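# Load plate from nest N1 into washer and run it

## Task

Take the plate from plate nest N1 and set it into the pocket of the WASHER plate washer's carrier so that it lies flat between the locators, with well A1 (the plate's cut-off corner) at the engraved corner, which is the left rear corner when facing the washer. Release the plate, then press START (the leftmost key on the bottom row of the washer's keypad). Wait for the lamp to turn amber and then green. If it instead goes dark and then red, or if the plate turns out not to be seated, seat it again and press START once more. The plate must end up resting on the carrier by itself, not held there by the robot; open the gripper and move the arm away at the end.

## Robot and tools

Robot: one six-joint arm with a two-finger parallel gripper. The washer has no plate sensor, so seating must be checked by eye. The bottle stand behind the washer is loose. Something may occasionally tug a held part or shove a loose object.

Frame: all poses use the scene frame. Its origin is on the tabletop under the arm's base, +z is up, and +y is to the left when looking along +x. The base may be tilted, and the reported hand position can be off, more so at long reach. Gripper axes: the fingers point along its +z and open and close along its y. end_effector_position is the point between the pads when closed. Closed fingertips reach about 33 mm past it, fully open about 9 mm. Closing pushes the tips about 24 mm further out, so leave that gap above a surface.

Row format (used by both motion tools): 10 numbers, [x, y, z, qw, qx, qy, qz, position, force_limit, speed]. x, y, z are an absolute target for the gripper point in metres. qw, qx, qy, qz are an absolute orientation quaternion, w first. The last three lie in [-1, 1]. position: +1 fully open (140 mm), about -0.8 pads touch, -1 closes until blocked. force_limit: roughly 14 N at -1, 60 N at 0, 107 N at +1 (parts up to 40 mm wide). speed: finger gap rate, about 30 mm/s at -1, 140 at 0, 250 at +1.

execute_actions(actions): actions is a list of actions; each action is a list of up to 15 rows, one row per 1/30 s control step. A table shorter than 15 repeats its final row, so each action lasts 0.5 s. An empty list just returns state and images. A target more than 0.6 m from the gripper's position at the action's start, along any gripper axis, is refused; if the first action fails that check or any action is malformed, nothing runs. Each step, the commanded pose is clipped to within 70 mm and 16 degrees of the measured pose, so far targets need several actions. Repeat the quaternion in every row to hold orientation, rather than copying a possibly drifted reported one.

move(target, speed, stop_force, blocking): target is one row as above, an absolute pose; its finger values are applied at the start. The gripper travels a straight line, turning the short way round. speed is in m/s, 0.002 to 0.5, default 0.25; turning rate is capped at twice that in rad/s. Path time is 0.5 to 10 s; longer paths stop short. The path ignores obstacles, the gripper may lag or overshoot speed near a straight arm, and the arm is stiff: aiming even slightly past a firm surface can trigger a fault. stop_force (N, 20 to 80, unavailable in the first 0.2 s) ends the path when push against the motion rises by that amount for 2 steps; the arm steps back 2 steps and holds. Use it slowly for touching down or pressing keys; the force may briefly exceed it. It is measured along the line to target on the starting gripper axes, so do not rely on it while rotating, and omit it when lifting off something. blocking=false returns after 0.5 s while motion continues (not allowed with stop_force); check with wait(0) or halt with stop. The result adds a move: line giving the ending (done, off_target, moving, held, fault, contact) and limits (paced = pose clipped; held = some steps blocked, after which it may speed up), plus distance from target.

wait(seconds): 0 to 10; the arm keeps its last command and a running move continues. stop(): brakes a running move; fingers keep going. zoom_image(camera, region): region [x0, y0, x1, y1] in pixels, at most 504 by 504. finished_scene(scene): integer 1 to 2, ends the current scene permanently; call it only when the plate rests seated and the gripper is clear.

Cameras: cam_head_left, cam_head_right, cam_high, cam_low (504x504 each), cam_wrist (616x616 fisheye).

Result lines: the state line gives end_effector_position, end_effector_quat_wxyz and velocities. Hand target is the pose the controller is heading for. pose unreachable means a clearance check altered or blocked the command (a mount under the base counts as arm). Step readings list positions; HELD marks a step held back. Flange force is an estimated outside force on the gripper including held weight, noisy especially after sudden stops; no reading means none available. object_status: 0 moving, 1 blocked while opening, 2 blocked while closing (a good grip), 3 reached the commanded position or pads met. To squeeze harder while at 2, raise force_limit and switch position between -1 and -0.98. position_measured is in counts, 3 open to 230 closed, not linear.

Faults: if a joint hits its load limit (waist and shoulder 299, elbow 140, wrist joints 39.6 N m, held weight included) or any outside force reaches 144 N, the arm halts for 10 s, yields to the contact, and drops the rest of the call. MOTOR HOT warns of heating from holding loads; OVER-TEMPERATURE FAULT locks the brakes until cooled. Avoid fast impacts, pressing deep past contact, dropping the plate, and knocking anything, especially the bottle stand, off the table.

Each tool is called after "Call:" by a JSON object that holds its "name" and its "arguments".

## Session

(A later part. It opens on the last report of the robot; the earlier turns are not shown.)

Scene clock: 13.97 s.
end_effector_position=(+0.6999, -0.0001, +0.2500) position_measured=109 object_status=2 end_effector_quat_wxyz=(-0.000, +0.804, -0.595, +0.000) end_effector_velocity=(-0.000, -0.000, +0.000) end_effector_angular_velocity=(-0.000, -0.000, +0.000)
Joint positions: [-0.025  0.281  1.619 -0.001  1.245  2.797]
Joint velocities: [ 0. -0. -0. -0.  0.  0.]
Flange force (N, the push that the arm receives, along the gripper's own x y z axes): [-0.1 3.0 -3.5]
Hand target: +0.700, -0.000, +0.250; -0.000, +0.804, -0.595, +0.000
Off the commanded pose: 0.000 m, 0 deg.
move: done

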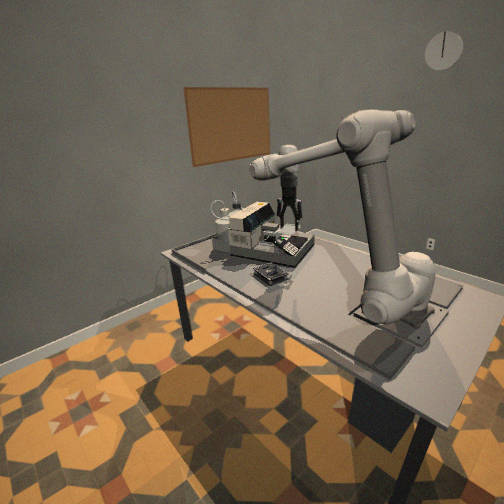

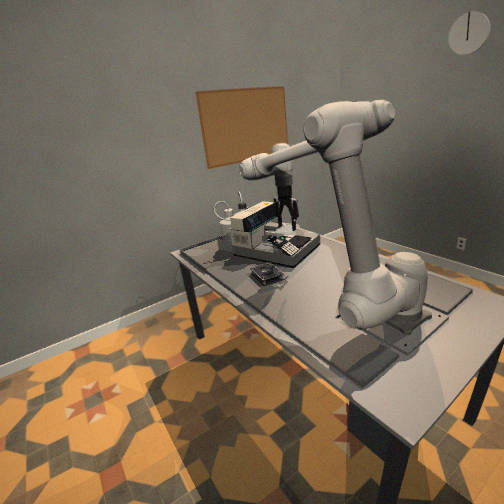

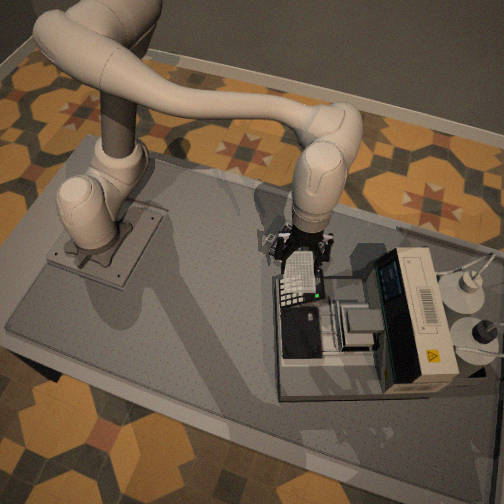

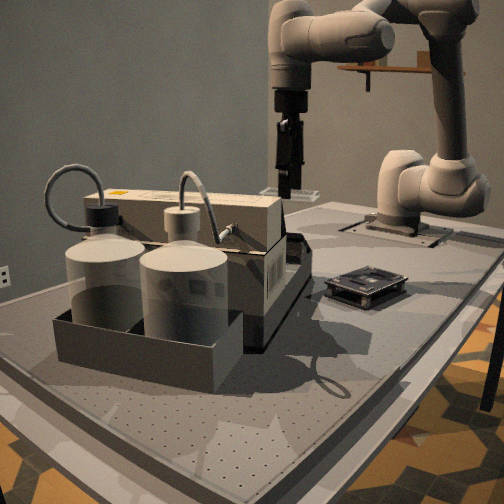

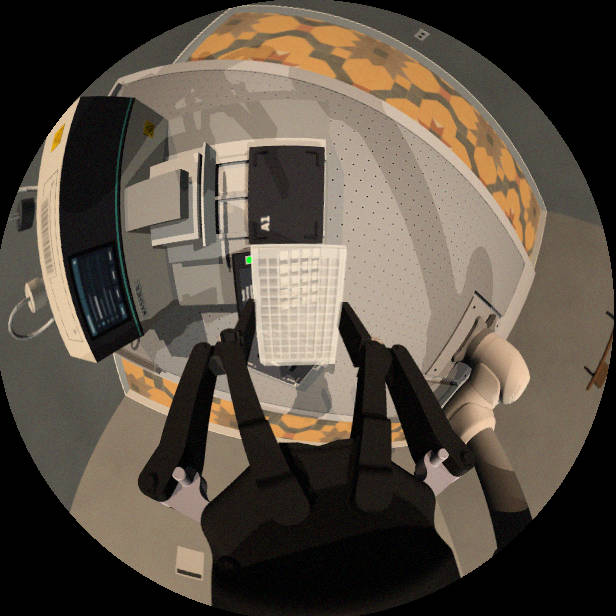

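Call:
{"name": "move", "arguments": {"target": [0.756,-0.125,0.195,0,0.804,-0.595,0,-1,-0.2,-0.6], "speed": 0.2}}

Call:
{"name": "zoom_image", "arguments": {"camera": "cam_wrist", "region": [210, 200, 390, 380]}}

Call:
{"name": "zoom_image", "arguments": {"camera": "cam_high", "region": [260, 260, 390, 390]}}

Scene clock: 15.47 s.
end_effector_position=(+0.7560, -0.1252, +0.1950) position_measured=109 object_status=2 end_effector_quat_wxyz=(+0.000, +0.804, -0.595, +0.000) end_effector_velocity=(-0.000, -0.000, +0.000) end_effector_angular_velocity=(+0.002, +0.001, -0.001)
Joint positions: [-0.185  0.412  1.54  -0.002  1.192  2.638]
Joint velocities: [-0.001  0.    -0.     0.001  0.001 -0.001]
Flange force (N, the push that the arm receives, along the gripper's own x y z axes): [0.5 1.3 -3.3]
Hand target: +0.756, -0.125, +0.195; -0.000, +0.804, -0.595, +0.000
Off the commanded pose: 0.000 m, 0 deg.
move: done

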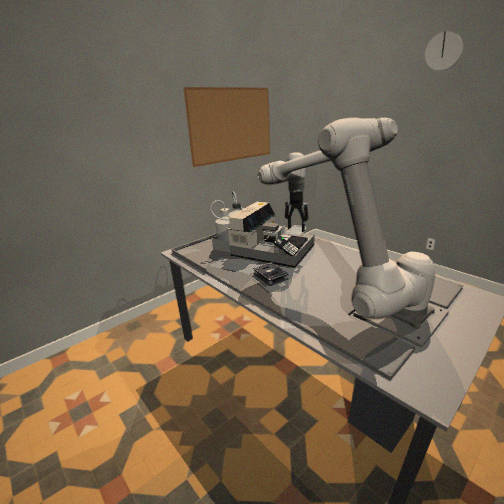

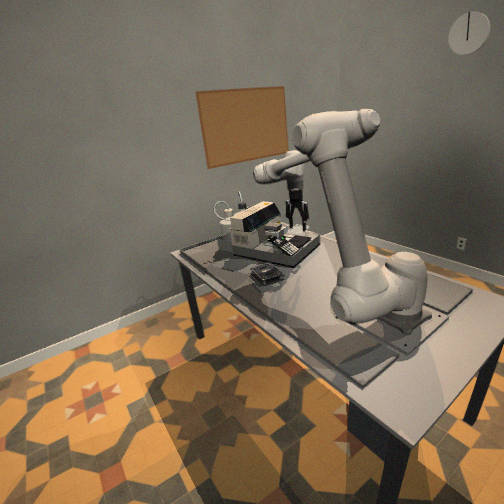

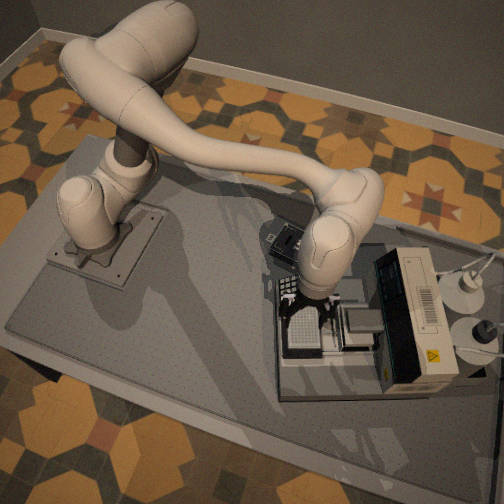

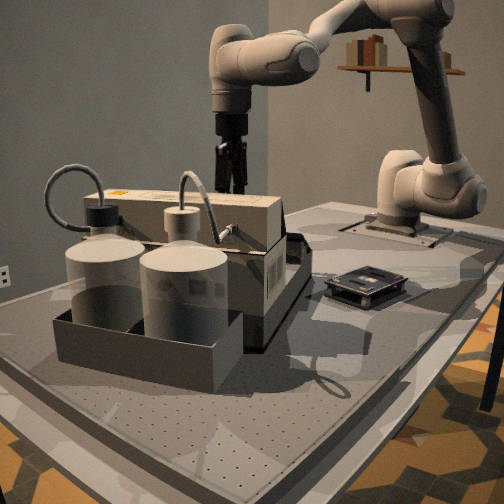

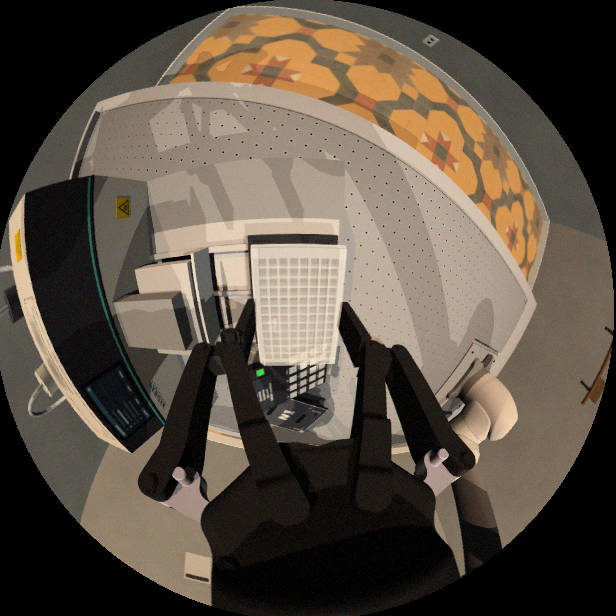

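Region (210, 200, 390, 380) of cam_wrist's 616x616 image, scaled by 2.800, with more detail than that image has.

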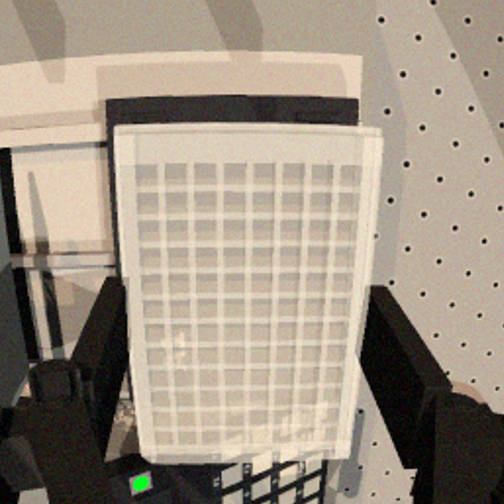

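Region (260, 260, 390, 390) of cam_high's 504x504 image, scaled by 3.877, with more detail than that image has.

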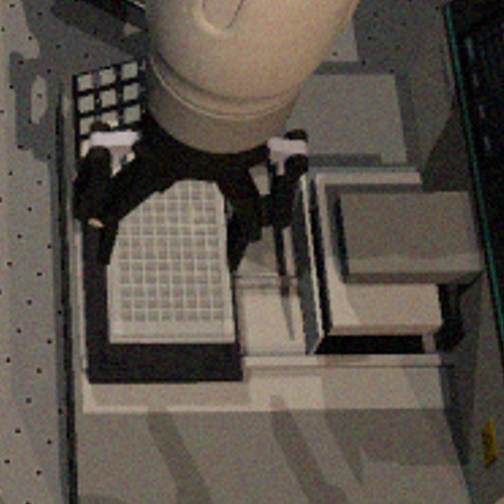

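Call:
{"name": "move", "arguments": {"target": [0.7622,-0.1231,0.17,0,0.804,-0.595,0,-1,-0.2,-0.6], "speed": 0.06}}

Call:
{"name": "zoom_image", "arguments": {"camera": "cam_wrist", "region": [230, 215, 366, 315]}}

Call:
{"name": "zoom_image", "arguments": {"camera": "cam_high", "region": [270, 290, 350, 370]}}

Scene clock: 16.43 s.
end_effector_position=(+0.7622, -0.1231, +0.1699) position_measured=109 object_status=2 end_effector_quat_wxyz=(+0.000, +0.804, -0.595, -0.000) end_effector_velocity=(-0.000, +0.000, +0.001) end_effector_angular_velocity=(-0.002, +0.000, +0.002)
Joint positions: [-0.181  0.437  1.552 -0.002  1.156  2.642]
Joint velocities: [ 0.001 -0.001  0.    -0.003  0.     0.   ]
Flange force (N, the push that the arm receives, along the gripper's own x y z axes): [1.3 0.2 -4.1]
Hand target: +0.762, -0.123, +0.170; +0.000, +0.804, -0.595, +0.000
Off the commanded pose: 0.000 m, 0 deg.
move: done

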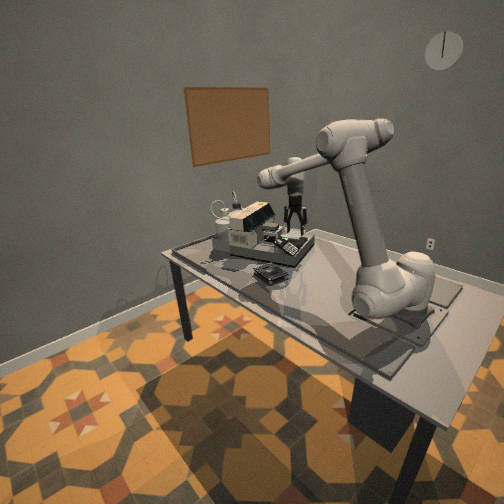

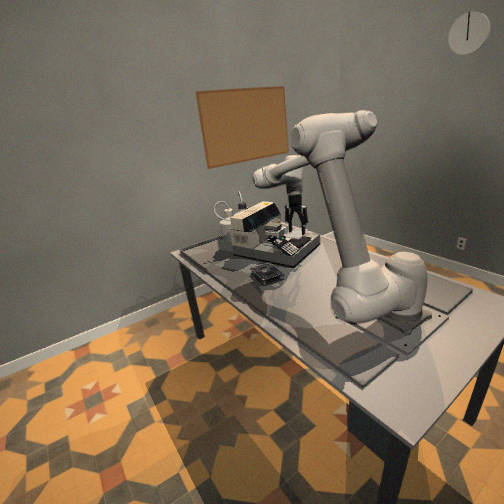

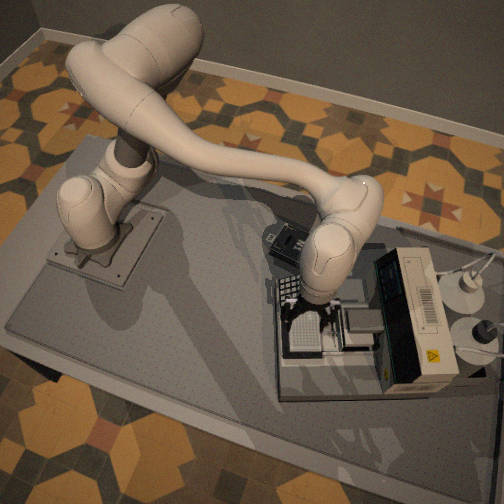

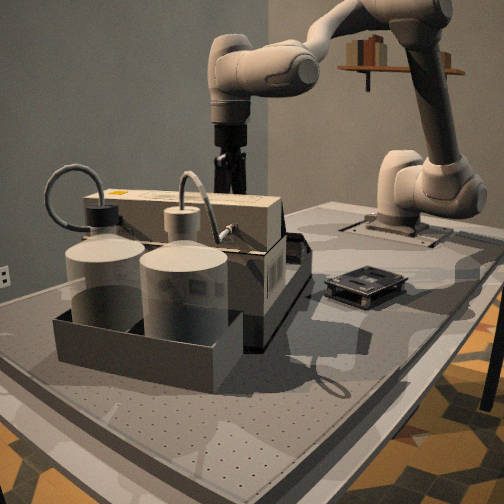

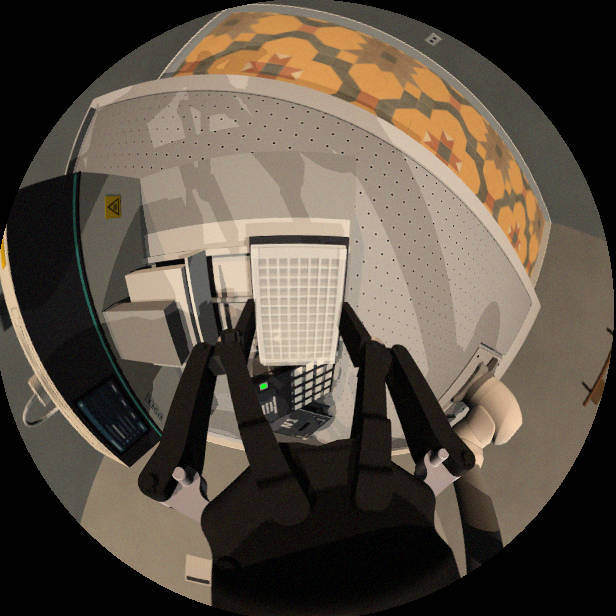

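Region (230, 215, 366, 315) of cam_wrist's 616x616 image, scaled by 3.706, with more detail than that image has; it fills the top 371 rows of this view, and the rest is white.

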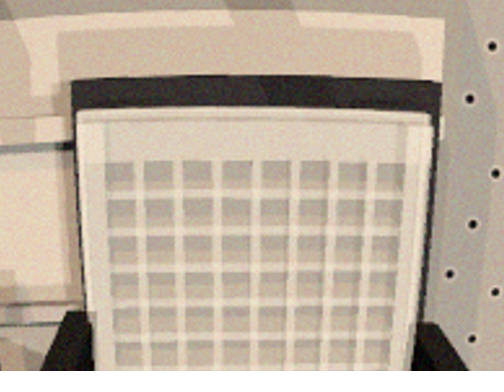

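Region (270, 290, 350, 370) of cam_high's 504x504 image, scaled by 6.300, with more detail than that image has.

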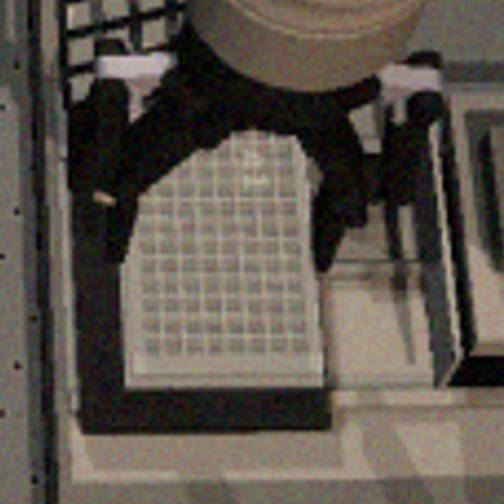

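Call:
{"name": "move", "arguments": {"target": [0.7612,-0.120,0.156,0,0.804,-0.595,0,-1,-0.2,-0.6], "speed": 0.04}}

Call:
{"name": "zoom_image", "arguments": {"camera": "cam_wrist", "region": [230, 215, 366, 315]}}

Call:
{"name": "zoom_image", "arguments": {"camera": "cam_high", "region": [270, 290, 350, 370]}}

Scene clock: 17.43 s.
end_effector_position=(+0.7612, -0.1200, +0.1560) position_measured=109 object_status=2 end_effector_quat_wxyz=(+0.000, +0.804, -0.595, -0.000) end_effector_velocity=(+0.000, +0.000, +0.001) end_effector_angular_velocity=(-0.001, -0.002, +0.001)
Joint positions: [-0.177  0.444  1.569 -0.002  1.132  2.645]
Joint velocities: [ 0.    -0.001  0.    -0.    -0.001 -0.001]
Flange force (N, the push that the arm receives, along the gripper's own x y z axes): [-1.7 1.5 -4.0]
Hand target: +0.761, -0.120, +0.156; +0.000, +0.804, -0.595, +0.000
Off the commanded pose: 0.000 m, 0 deg.
move: done

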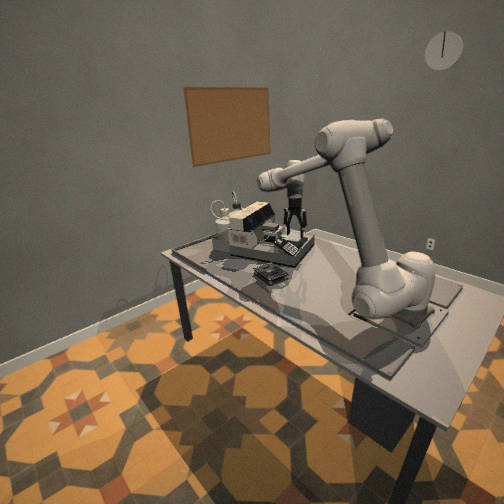

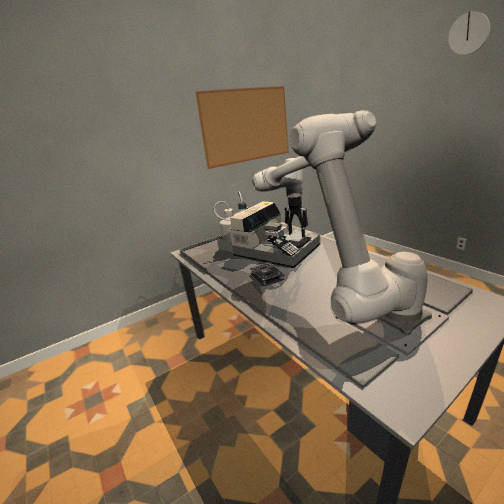

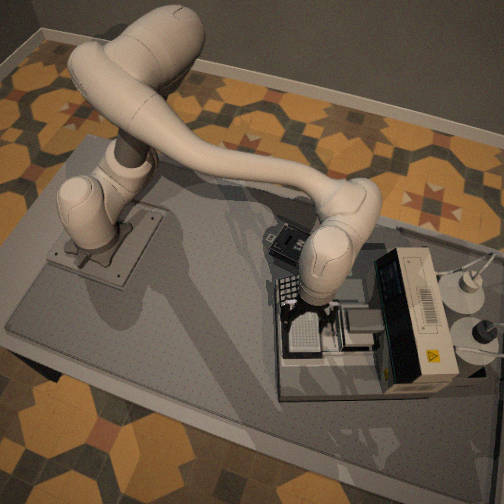

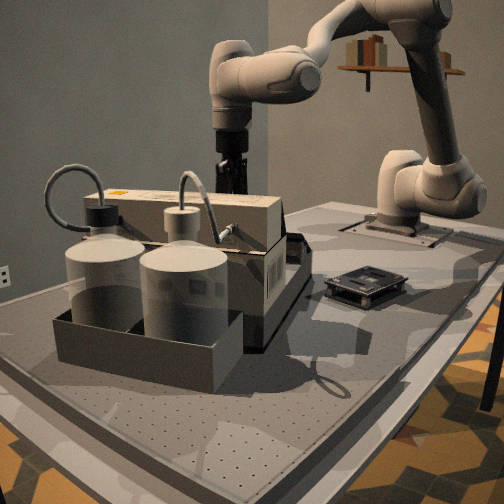

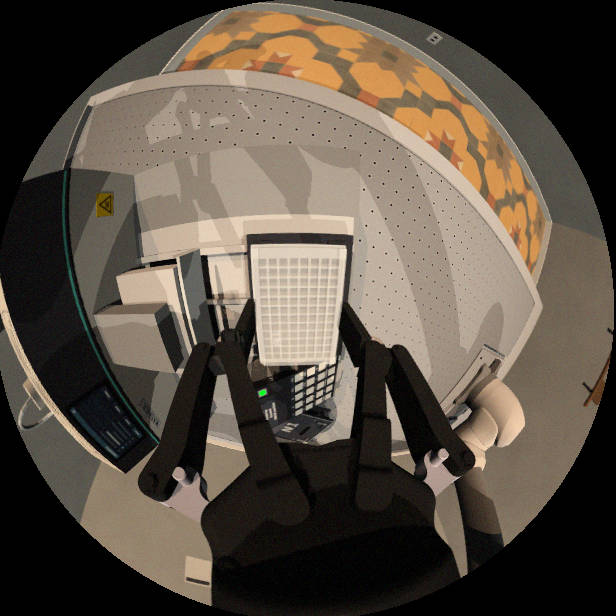

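Region (230, 215, 366, 315) of cam_wrist's 616x616 image, scaled by 3.706, with more detail than that image has; it fills the top 371 rows of this view, and the rest is white.

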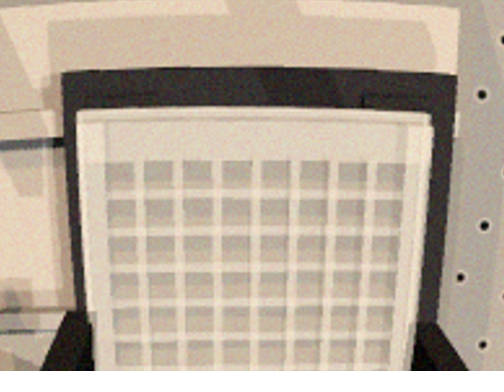

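Region (270, 290, 350, 370) of cam_high's 504x504 image, scaled by 6.300, with more detail than that image has.

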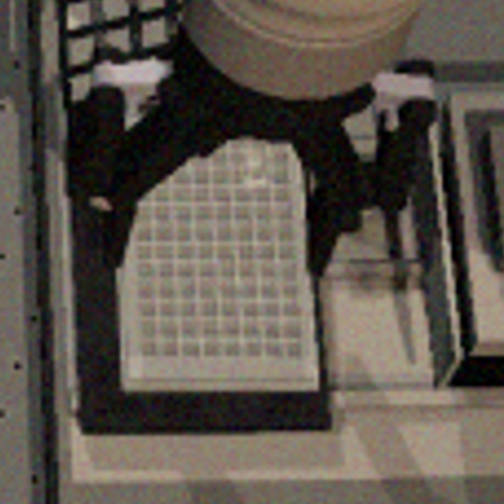

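Call:
{"name": "move", "arguments": {"target": [0.7596,-0.1205,0.146,0,0.804,-0.595,0,-1,-0.2,-0.6], "speed": 0.03}}

Call:
{"name": "zoom_image", "arguments": {"camera": "cam_wrist", "region": [236, 225, 296, 275]}}

Call:
{"name": "zoom_image", "arguments": {"camera": "cam_wrist", "region": [302, 225, 362, 275]}}

Call:
{"name": "zoom_image", "arguments": {"camera": "cam_wrist", "region": [230, 215, 366, 315]}}

Scene clock: 18.47 s.
end_effector_position=(+0.7596, -0.1205, +0.1460) position_measured=109 object_status=2 end_effector_quat_wxyz=(+0.000, +0.804, -0.595, -0.000) end_effector_velocity=(+0.000, +0.000, +0.000) end_effector_angular_velocity=(+0.000, -0.000, +0.000)
Joint positions: [-0.178  0.449  1.581 -0.002  1.115  2.644]
Joint velocities: [ 0. -0. -0.  0.  0. -0.]
Flange force (N, the push that the arm receives, along the gripper's own x y z axes): [0.2 0.7 -3.6]
Hand target: +0.760, -0.121, +0.146; +0.000, +0.804, -0.595, +0.000
Off the commanded pose: 0.000 m, 0 deg.
move: done

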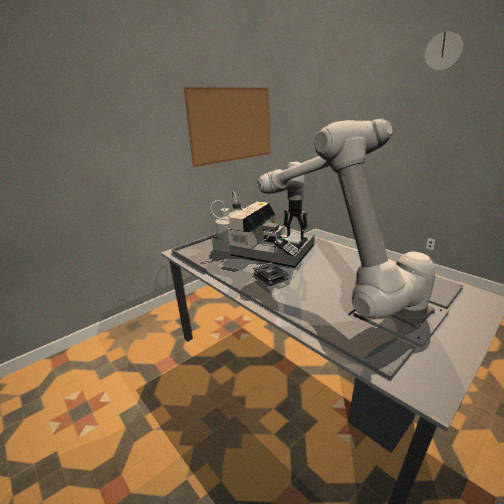

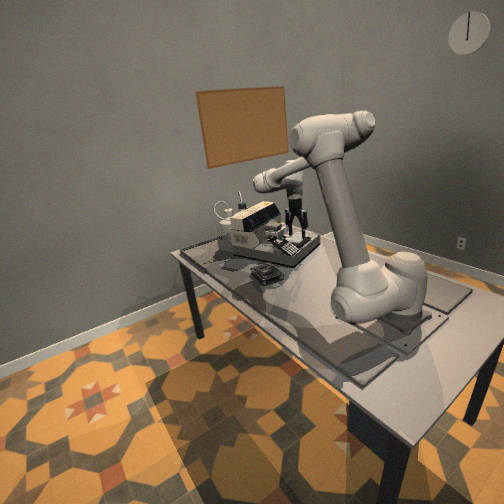

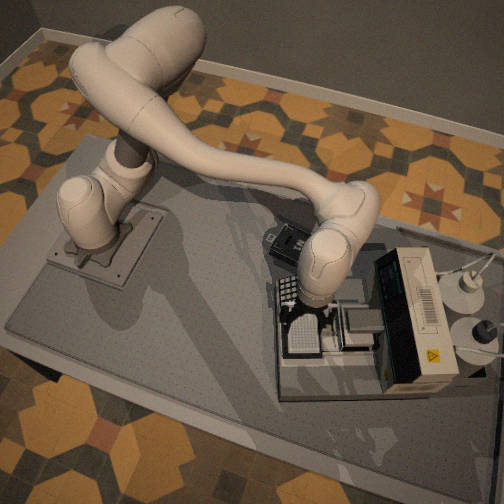

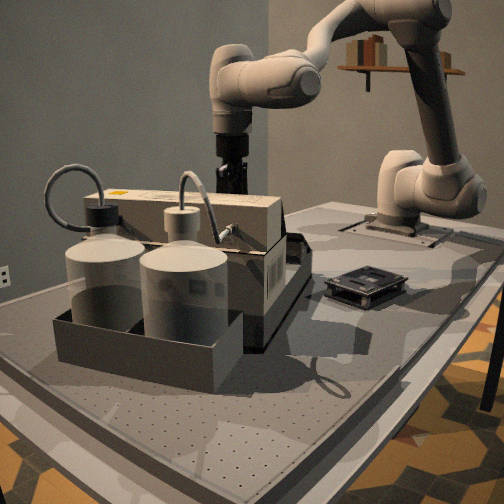

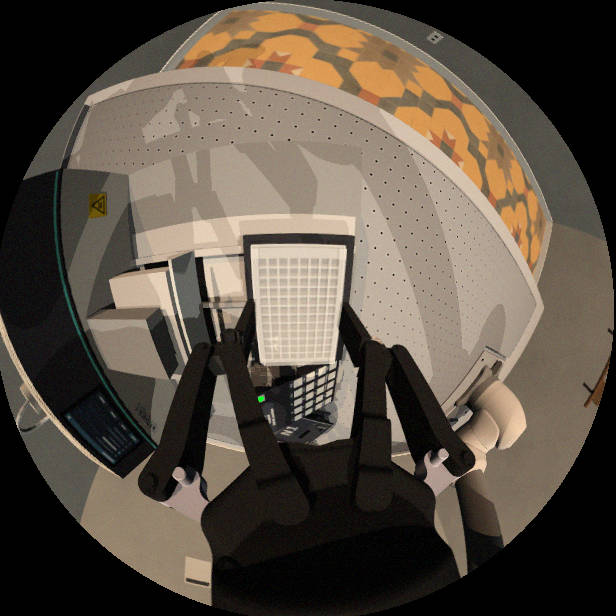

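Region (236, 225, 296, 275) of cam_wrist's 616x616 image, scaled by 8.400, with more detail than that image has.

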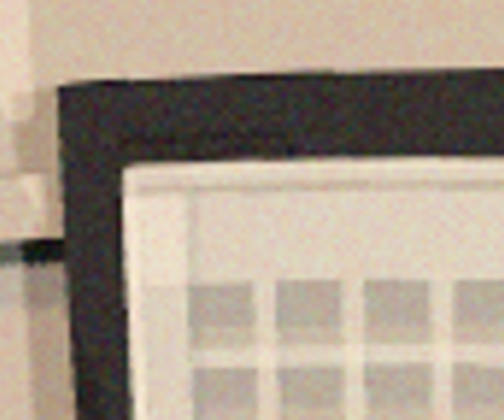

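Region (302, 225, 362, 275) of cam_wrist's 616x616 image, scaled by 8.400, with more detail than that image has.

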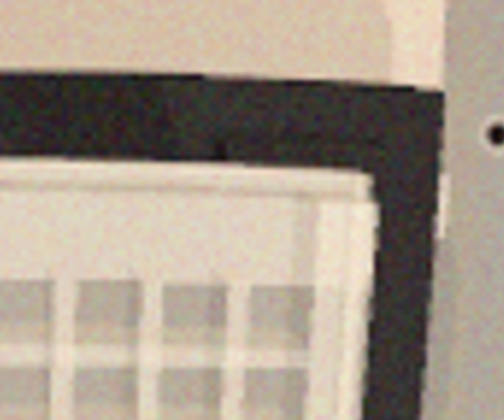

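Region (230, 215, 366, 315) of cam_wrist's 616x616 image, scaled by 3.706, with more detail than that image has; it fills the top 371 rows of this view, and the rest is white.

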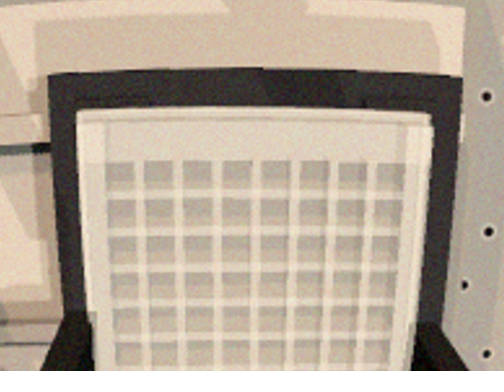

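Call:
{"name": "move", "arguments": {"target": [0.7592,-0.120,0.128,0,0.804,-0.595,0,-1,-0.2,-0.6], "speed": 0.006, "stop_force": 20}}

Call:
{"name": "zoom_image", "arguments": {"camera": "cam_wrist", "region": [230, 215, 366, 315]}}

Call:
{"name": "zoom_image", "arguments": {"camera": "cam_high", "region": [270, 310, 340, 370]}}

Scene clock: 21.03 s.
end_effector_position=(+0.7592, -0.1202, +0.1339) position_measured=109 object_status=2 end_effector_quat_wxyz=(+0.000, +0.804, -0.595, -0.000) end_effector_velocity=(-0.000, -0.001, +0.000) end_effector_angular_velocity=(-0.001, +0.001, -0.000)
Joint positions: [-0.178  0.457  1.593 -0.002  1.095  2.645]
Joint velocities: [-0.001 -0.    -0.    -0.001  0.002 -0.   ]
Flange force (N, the push that the arm receives, along the gripper's own x y z axes): [8.3 5.1 -27.1]
Hand target: +0.759, -0.120, +0.134; -0.000, +0.804, -0.595, +0.000
Off the commanded pose: 0.006 m, 0 deg.
move: contact

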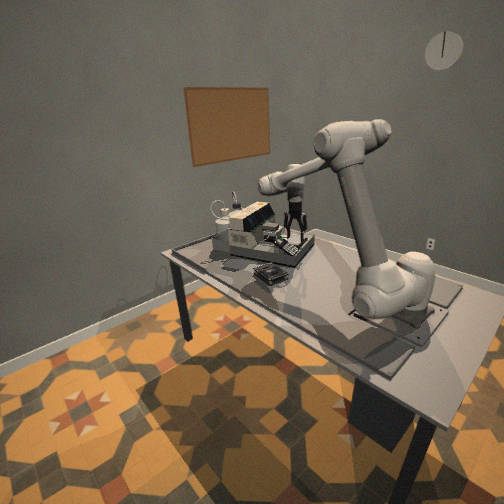

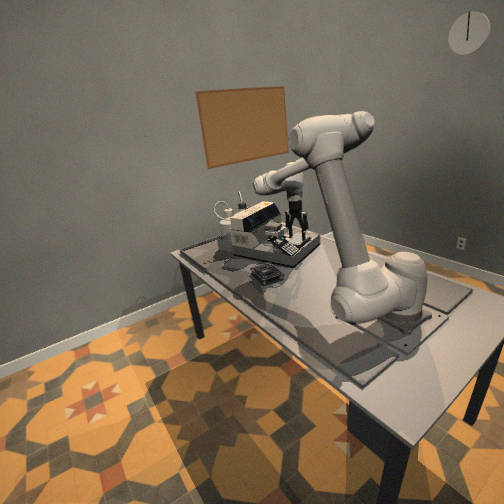

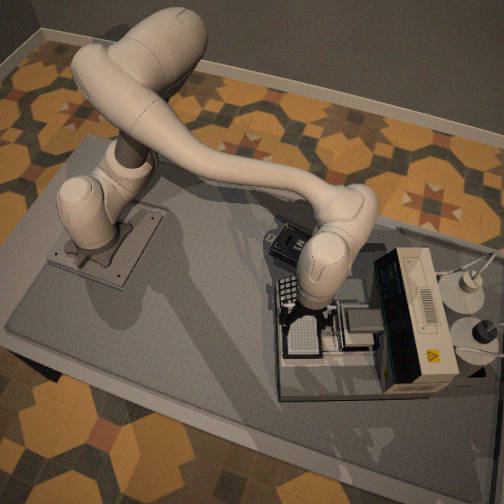

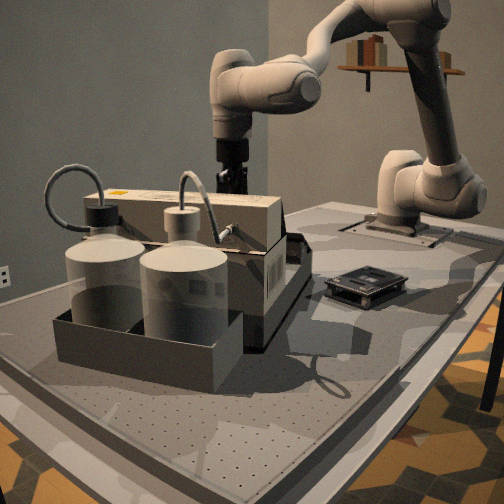

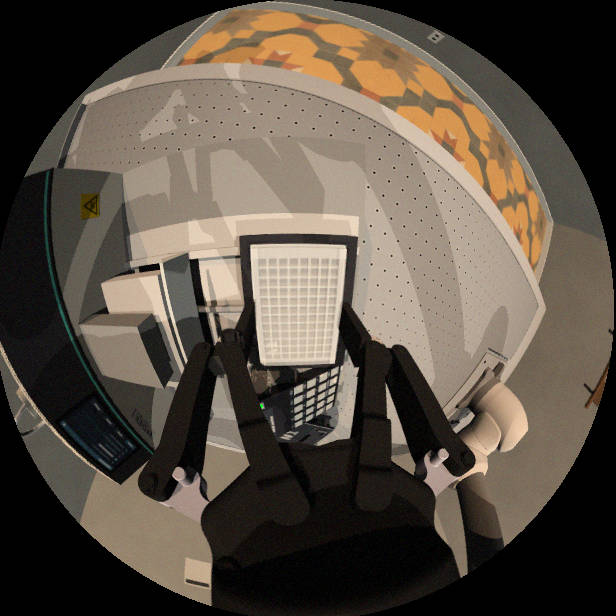

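Region (230, 215, 366, 315) of cam_wrist's 616x616 image, scaled by 3.706, with more detail than that image has; it fills the top 371 rows of this view, and the rest is white.

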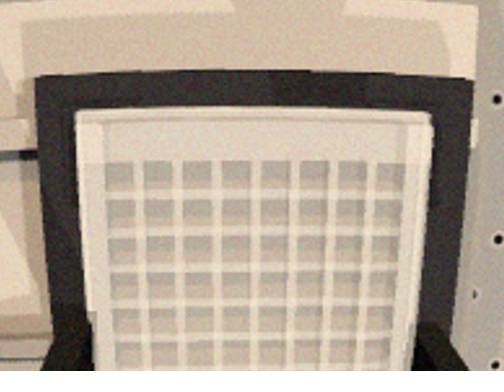

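Region (270, 310, 340, 370) of cam_high's 504x504 image, scaled by 7.200, with more detail than that image has; it fills the top 432 rows of this view, and the rest is white.

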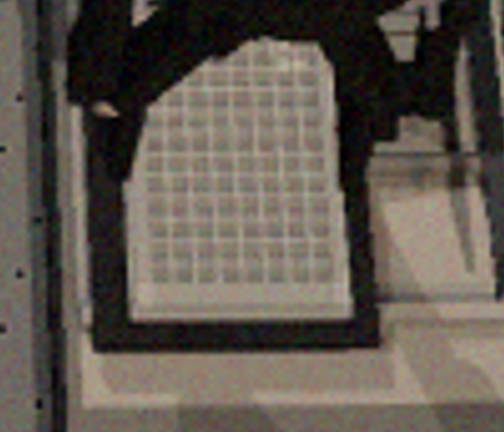

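Call:
{"name": "execute_actions", "arguments": {"actions": [[[0.7592,-0.1202,0.1345,0,0.804,-0.595,0,0.4,-0.2,-0.3]]]}}

Call:
{"name": "move", "arguments": {"target": [0.72,-0.07,0.24,0,0.804,-0.595,0,0.4,0,0], "speed": 0.15}}

Call:
{"name": "zoom_image", "arguments": {"camera": "cam_wrist", "region": [210, 170, 370, 370]}}

Call:
{"name": "zoom_image", "arguments": {"camera": "cam_high", "region": [270, 290, 350, 370]}}

Scene clock: 21.93 s.
end_effector_position=(+0.7592, -0.1201, +0.1345) position_measured=78 object_status=3 end_effector_quat_wxyz=(-0.000, +0.804, -0.595, +0.000) end_effector_velocity=(+0.000, +0.001, +0.000) end_effector_angular_velocity=(+0.001, -0.001, -0.000)
Joint positions: [-0.178  0.456  1.593 -0.002  1.096  2.645]
Joint velocities: [ 0.001 -0.    -0.     0.001 -0.     0.   ]
Flange force (N, the push that the arm receives, along the gripper's own x y z axes): [0.7 1.9 -3.6]
Hand target: +0.759, -0.120, +0.135; -0.000, +0.804, -0.595, -0.000
Off the commanded pose: 0.000 m, 0 deg.
Step readings (end_effector_position):
0: (+0.7594, -0.1202, +0.1341)
1: (+0.7594, -0.1202, +0.1342)
2: (+0.7593, -0.1202, +0.1343)
4: (+0.7592, -0.1202, +0.1344)
8: (+0.7592, -0.1202, +0.1344)
15: end_effector_position above

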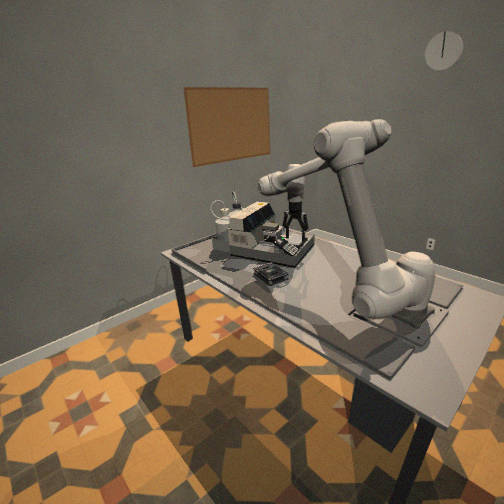

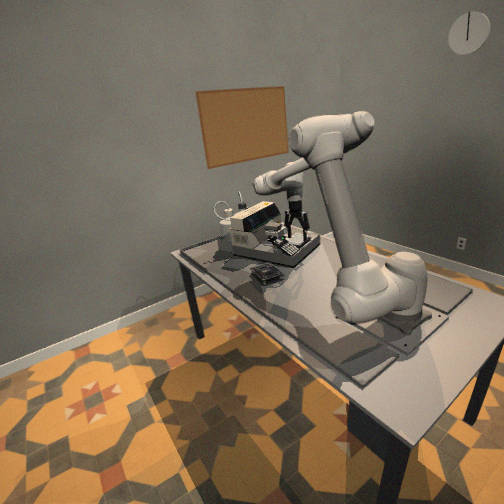

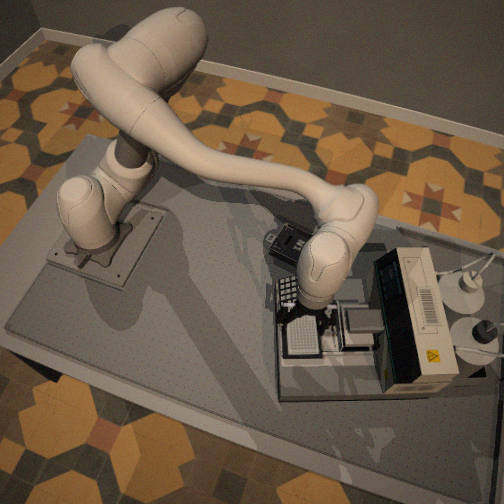

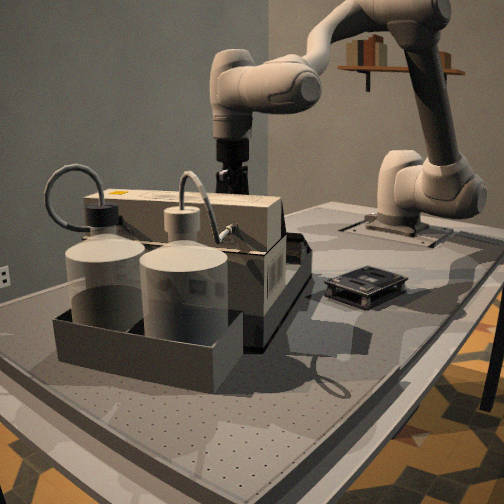

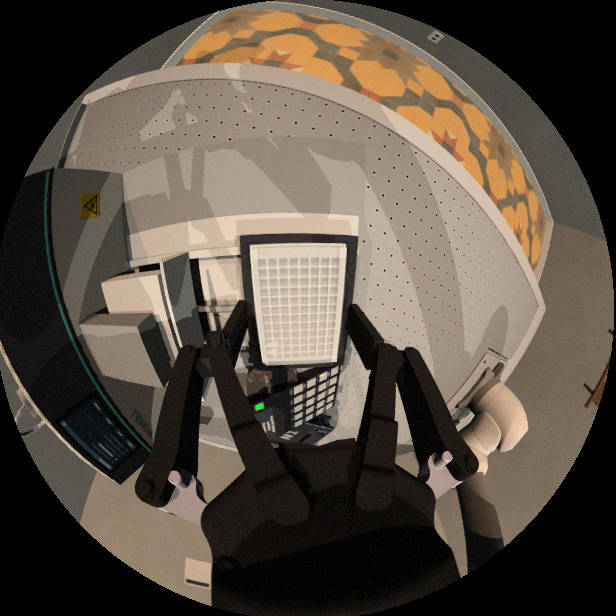

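Scene clock: 23.07 s.
end_effector_position=(+0.7199, -0.0698, +0.2401) position_measured=78 object_status=3 end_effector_quat_wxyz=(-0.000, +0.804, -0.595, -0.000) end_effector_velocity=(+0.000, +0.001, -0.000) end_effector_angular_velocity=(-0.000, +0.001, +0.003)
Joint positions: [-0.12   0.322  1.582 -0.001  1.241  2.702]
Joint velocities: [ 0.002  0.001 -0.    -0.     0.    -0.001]
Flange force (N, the push that the arm receives, along the gripper's own x y z axes): [0.0 0.8 -2.3]
Hand target: +0.720, -0.070, +0.240; -0.000, +0.804, -0.595, -0.000
Off the commanded pose: 0.000 m, 0 deg.
move: done

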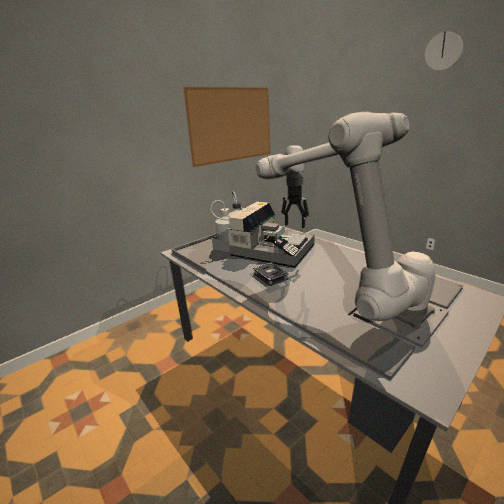

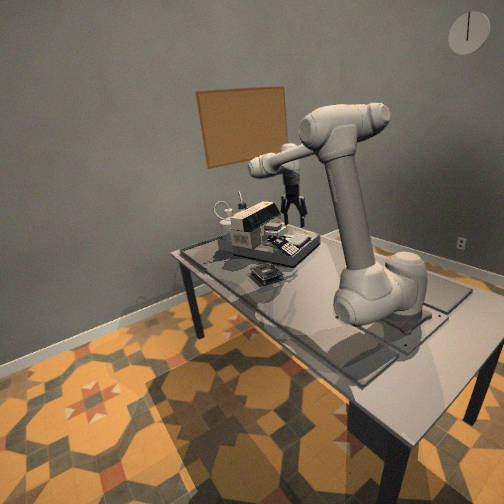

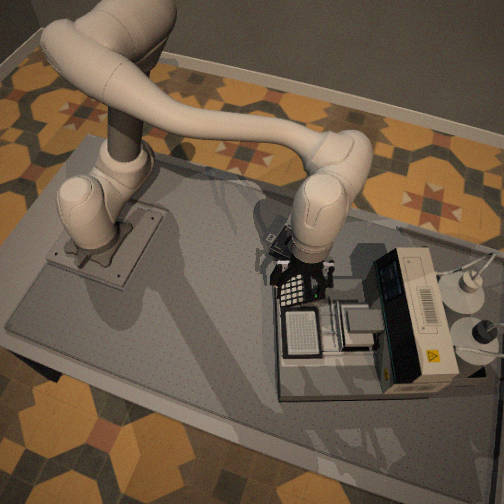

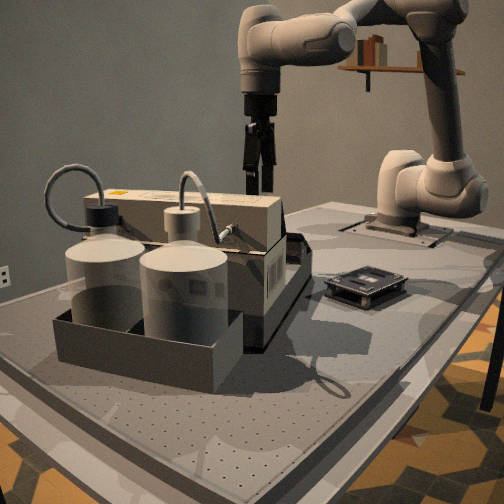

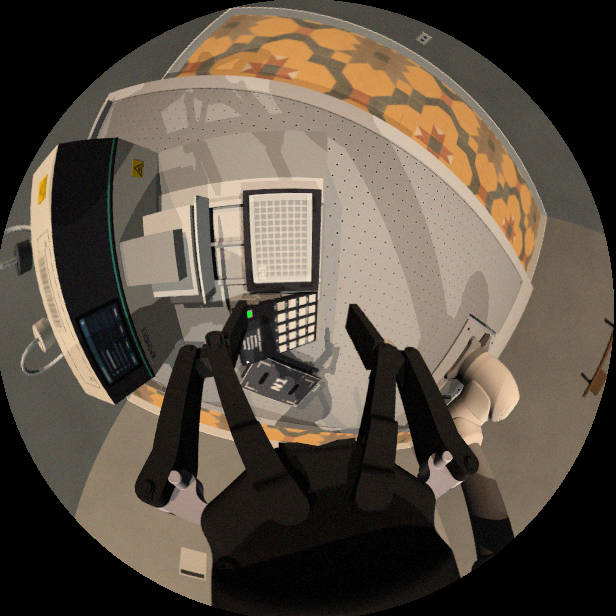

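Region (210, 170, 370, 370) of cam_wrist's 616x616 image, scaled by 2.520, with more detail than that image has; it fills the left 403 columns of this view, and the rest is white.

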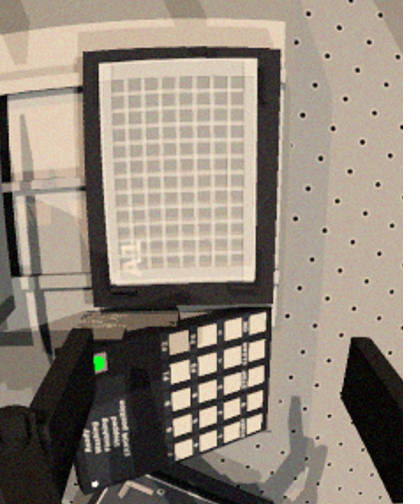

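Region (270, 290, 350, 370) of cam_high's 504x504 image, scaled by 6.300, with more detail than that image has.

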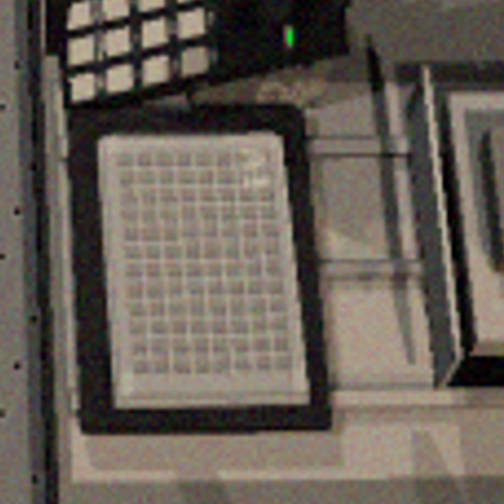

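Call:
{"name": "zoom_image", "arguments": {"camera": "cam_wrist", "region": [240, 260, 324, 300]}}

Call:
{"name": "zoom_image", "arguments": {"camera": "cam_wrist", "region": [240, 180, 324, 220]}}

Region (240, 260, 324, 300) of cam_wrist's 616x616 image, scaled by 6.000, with more detail than that image has; it fills the top 240 rows of this view, and the rest is white.

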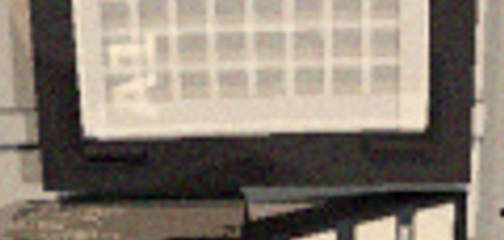

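Region (240, 180, 324, 220) of cam_wrist's 616x616 image, scaled by 6.000, with more detail than that image has; it fills the top 240 rows of this view, and the rest is white.

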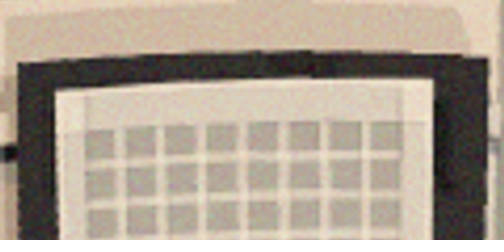

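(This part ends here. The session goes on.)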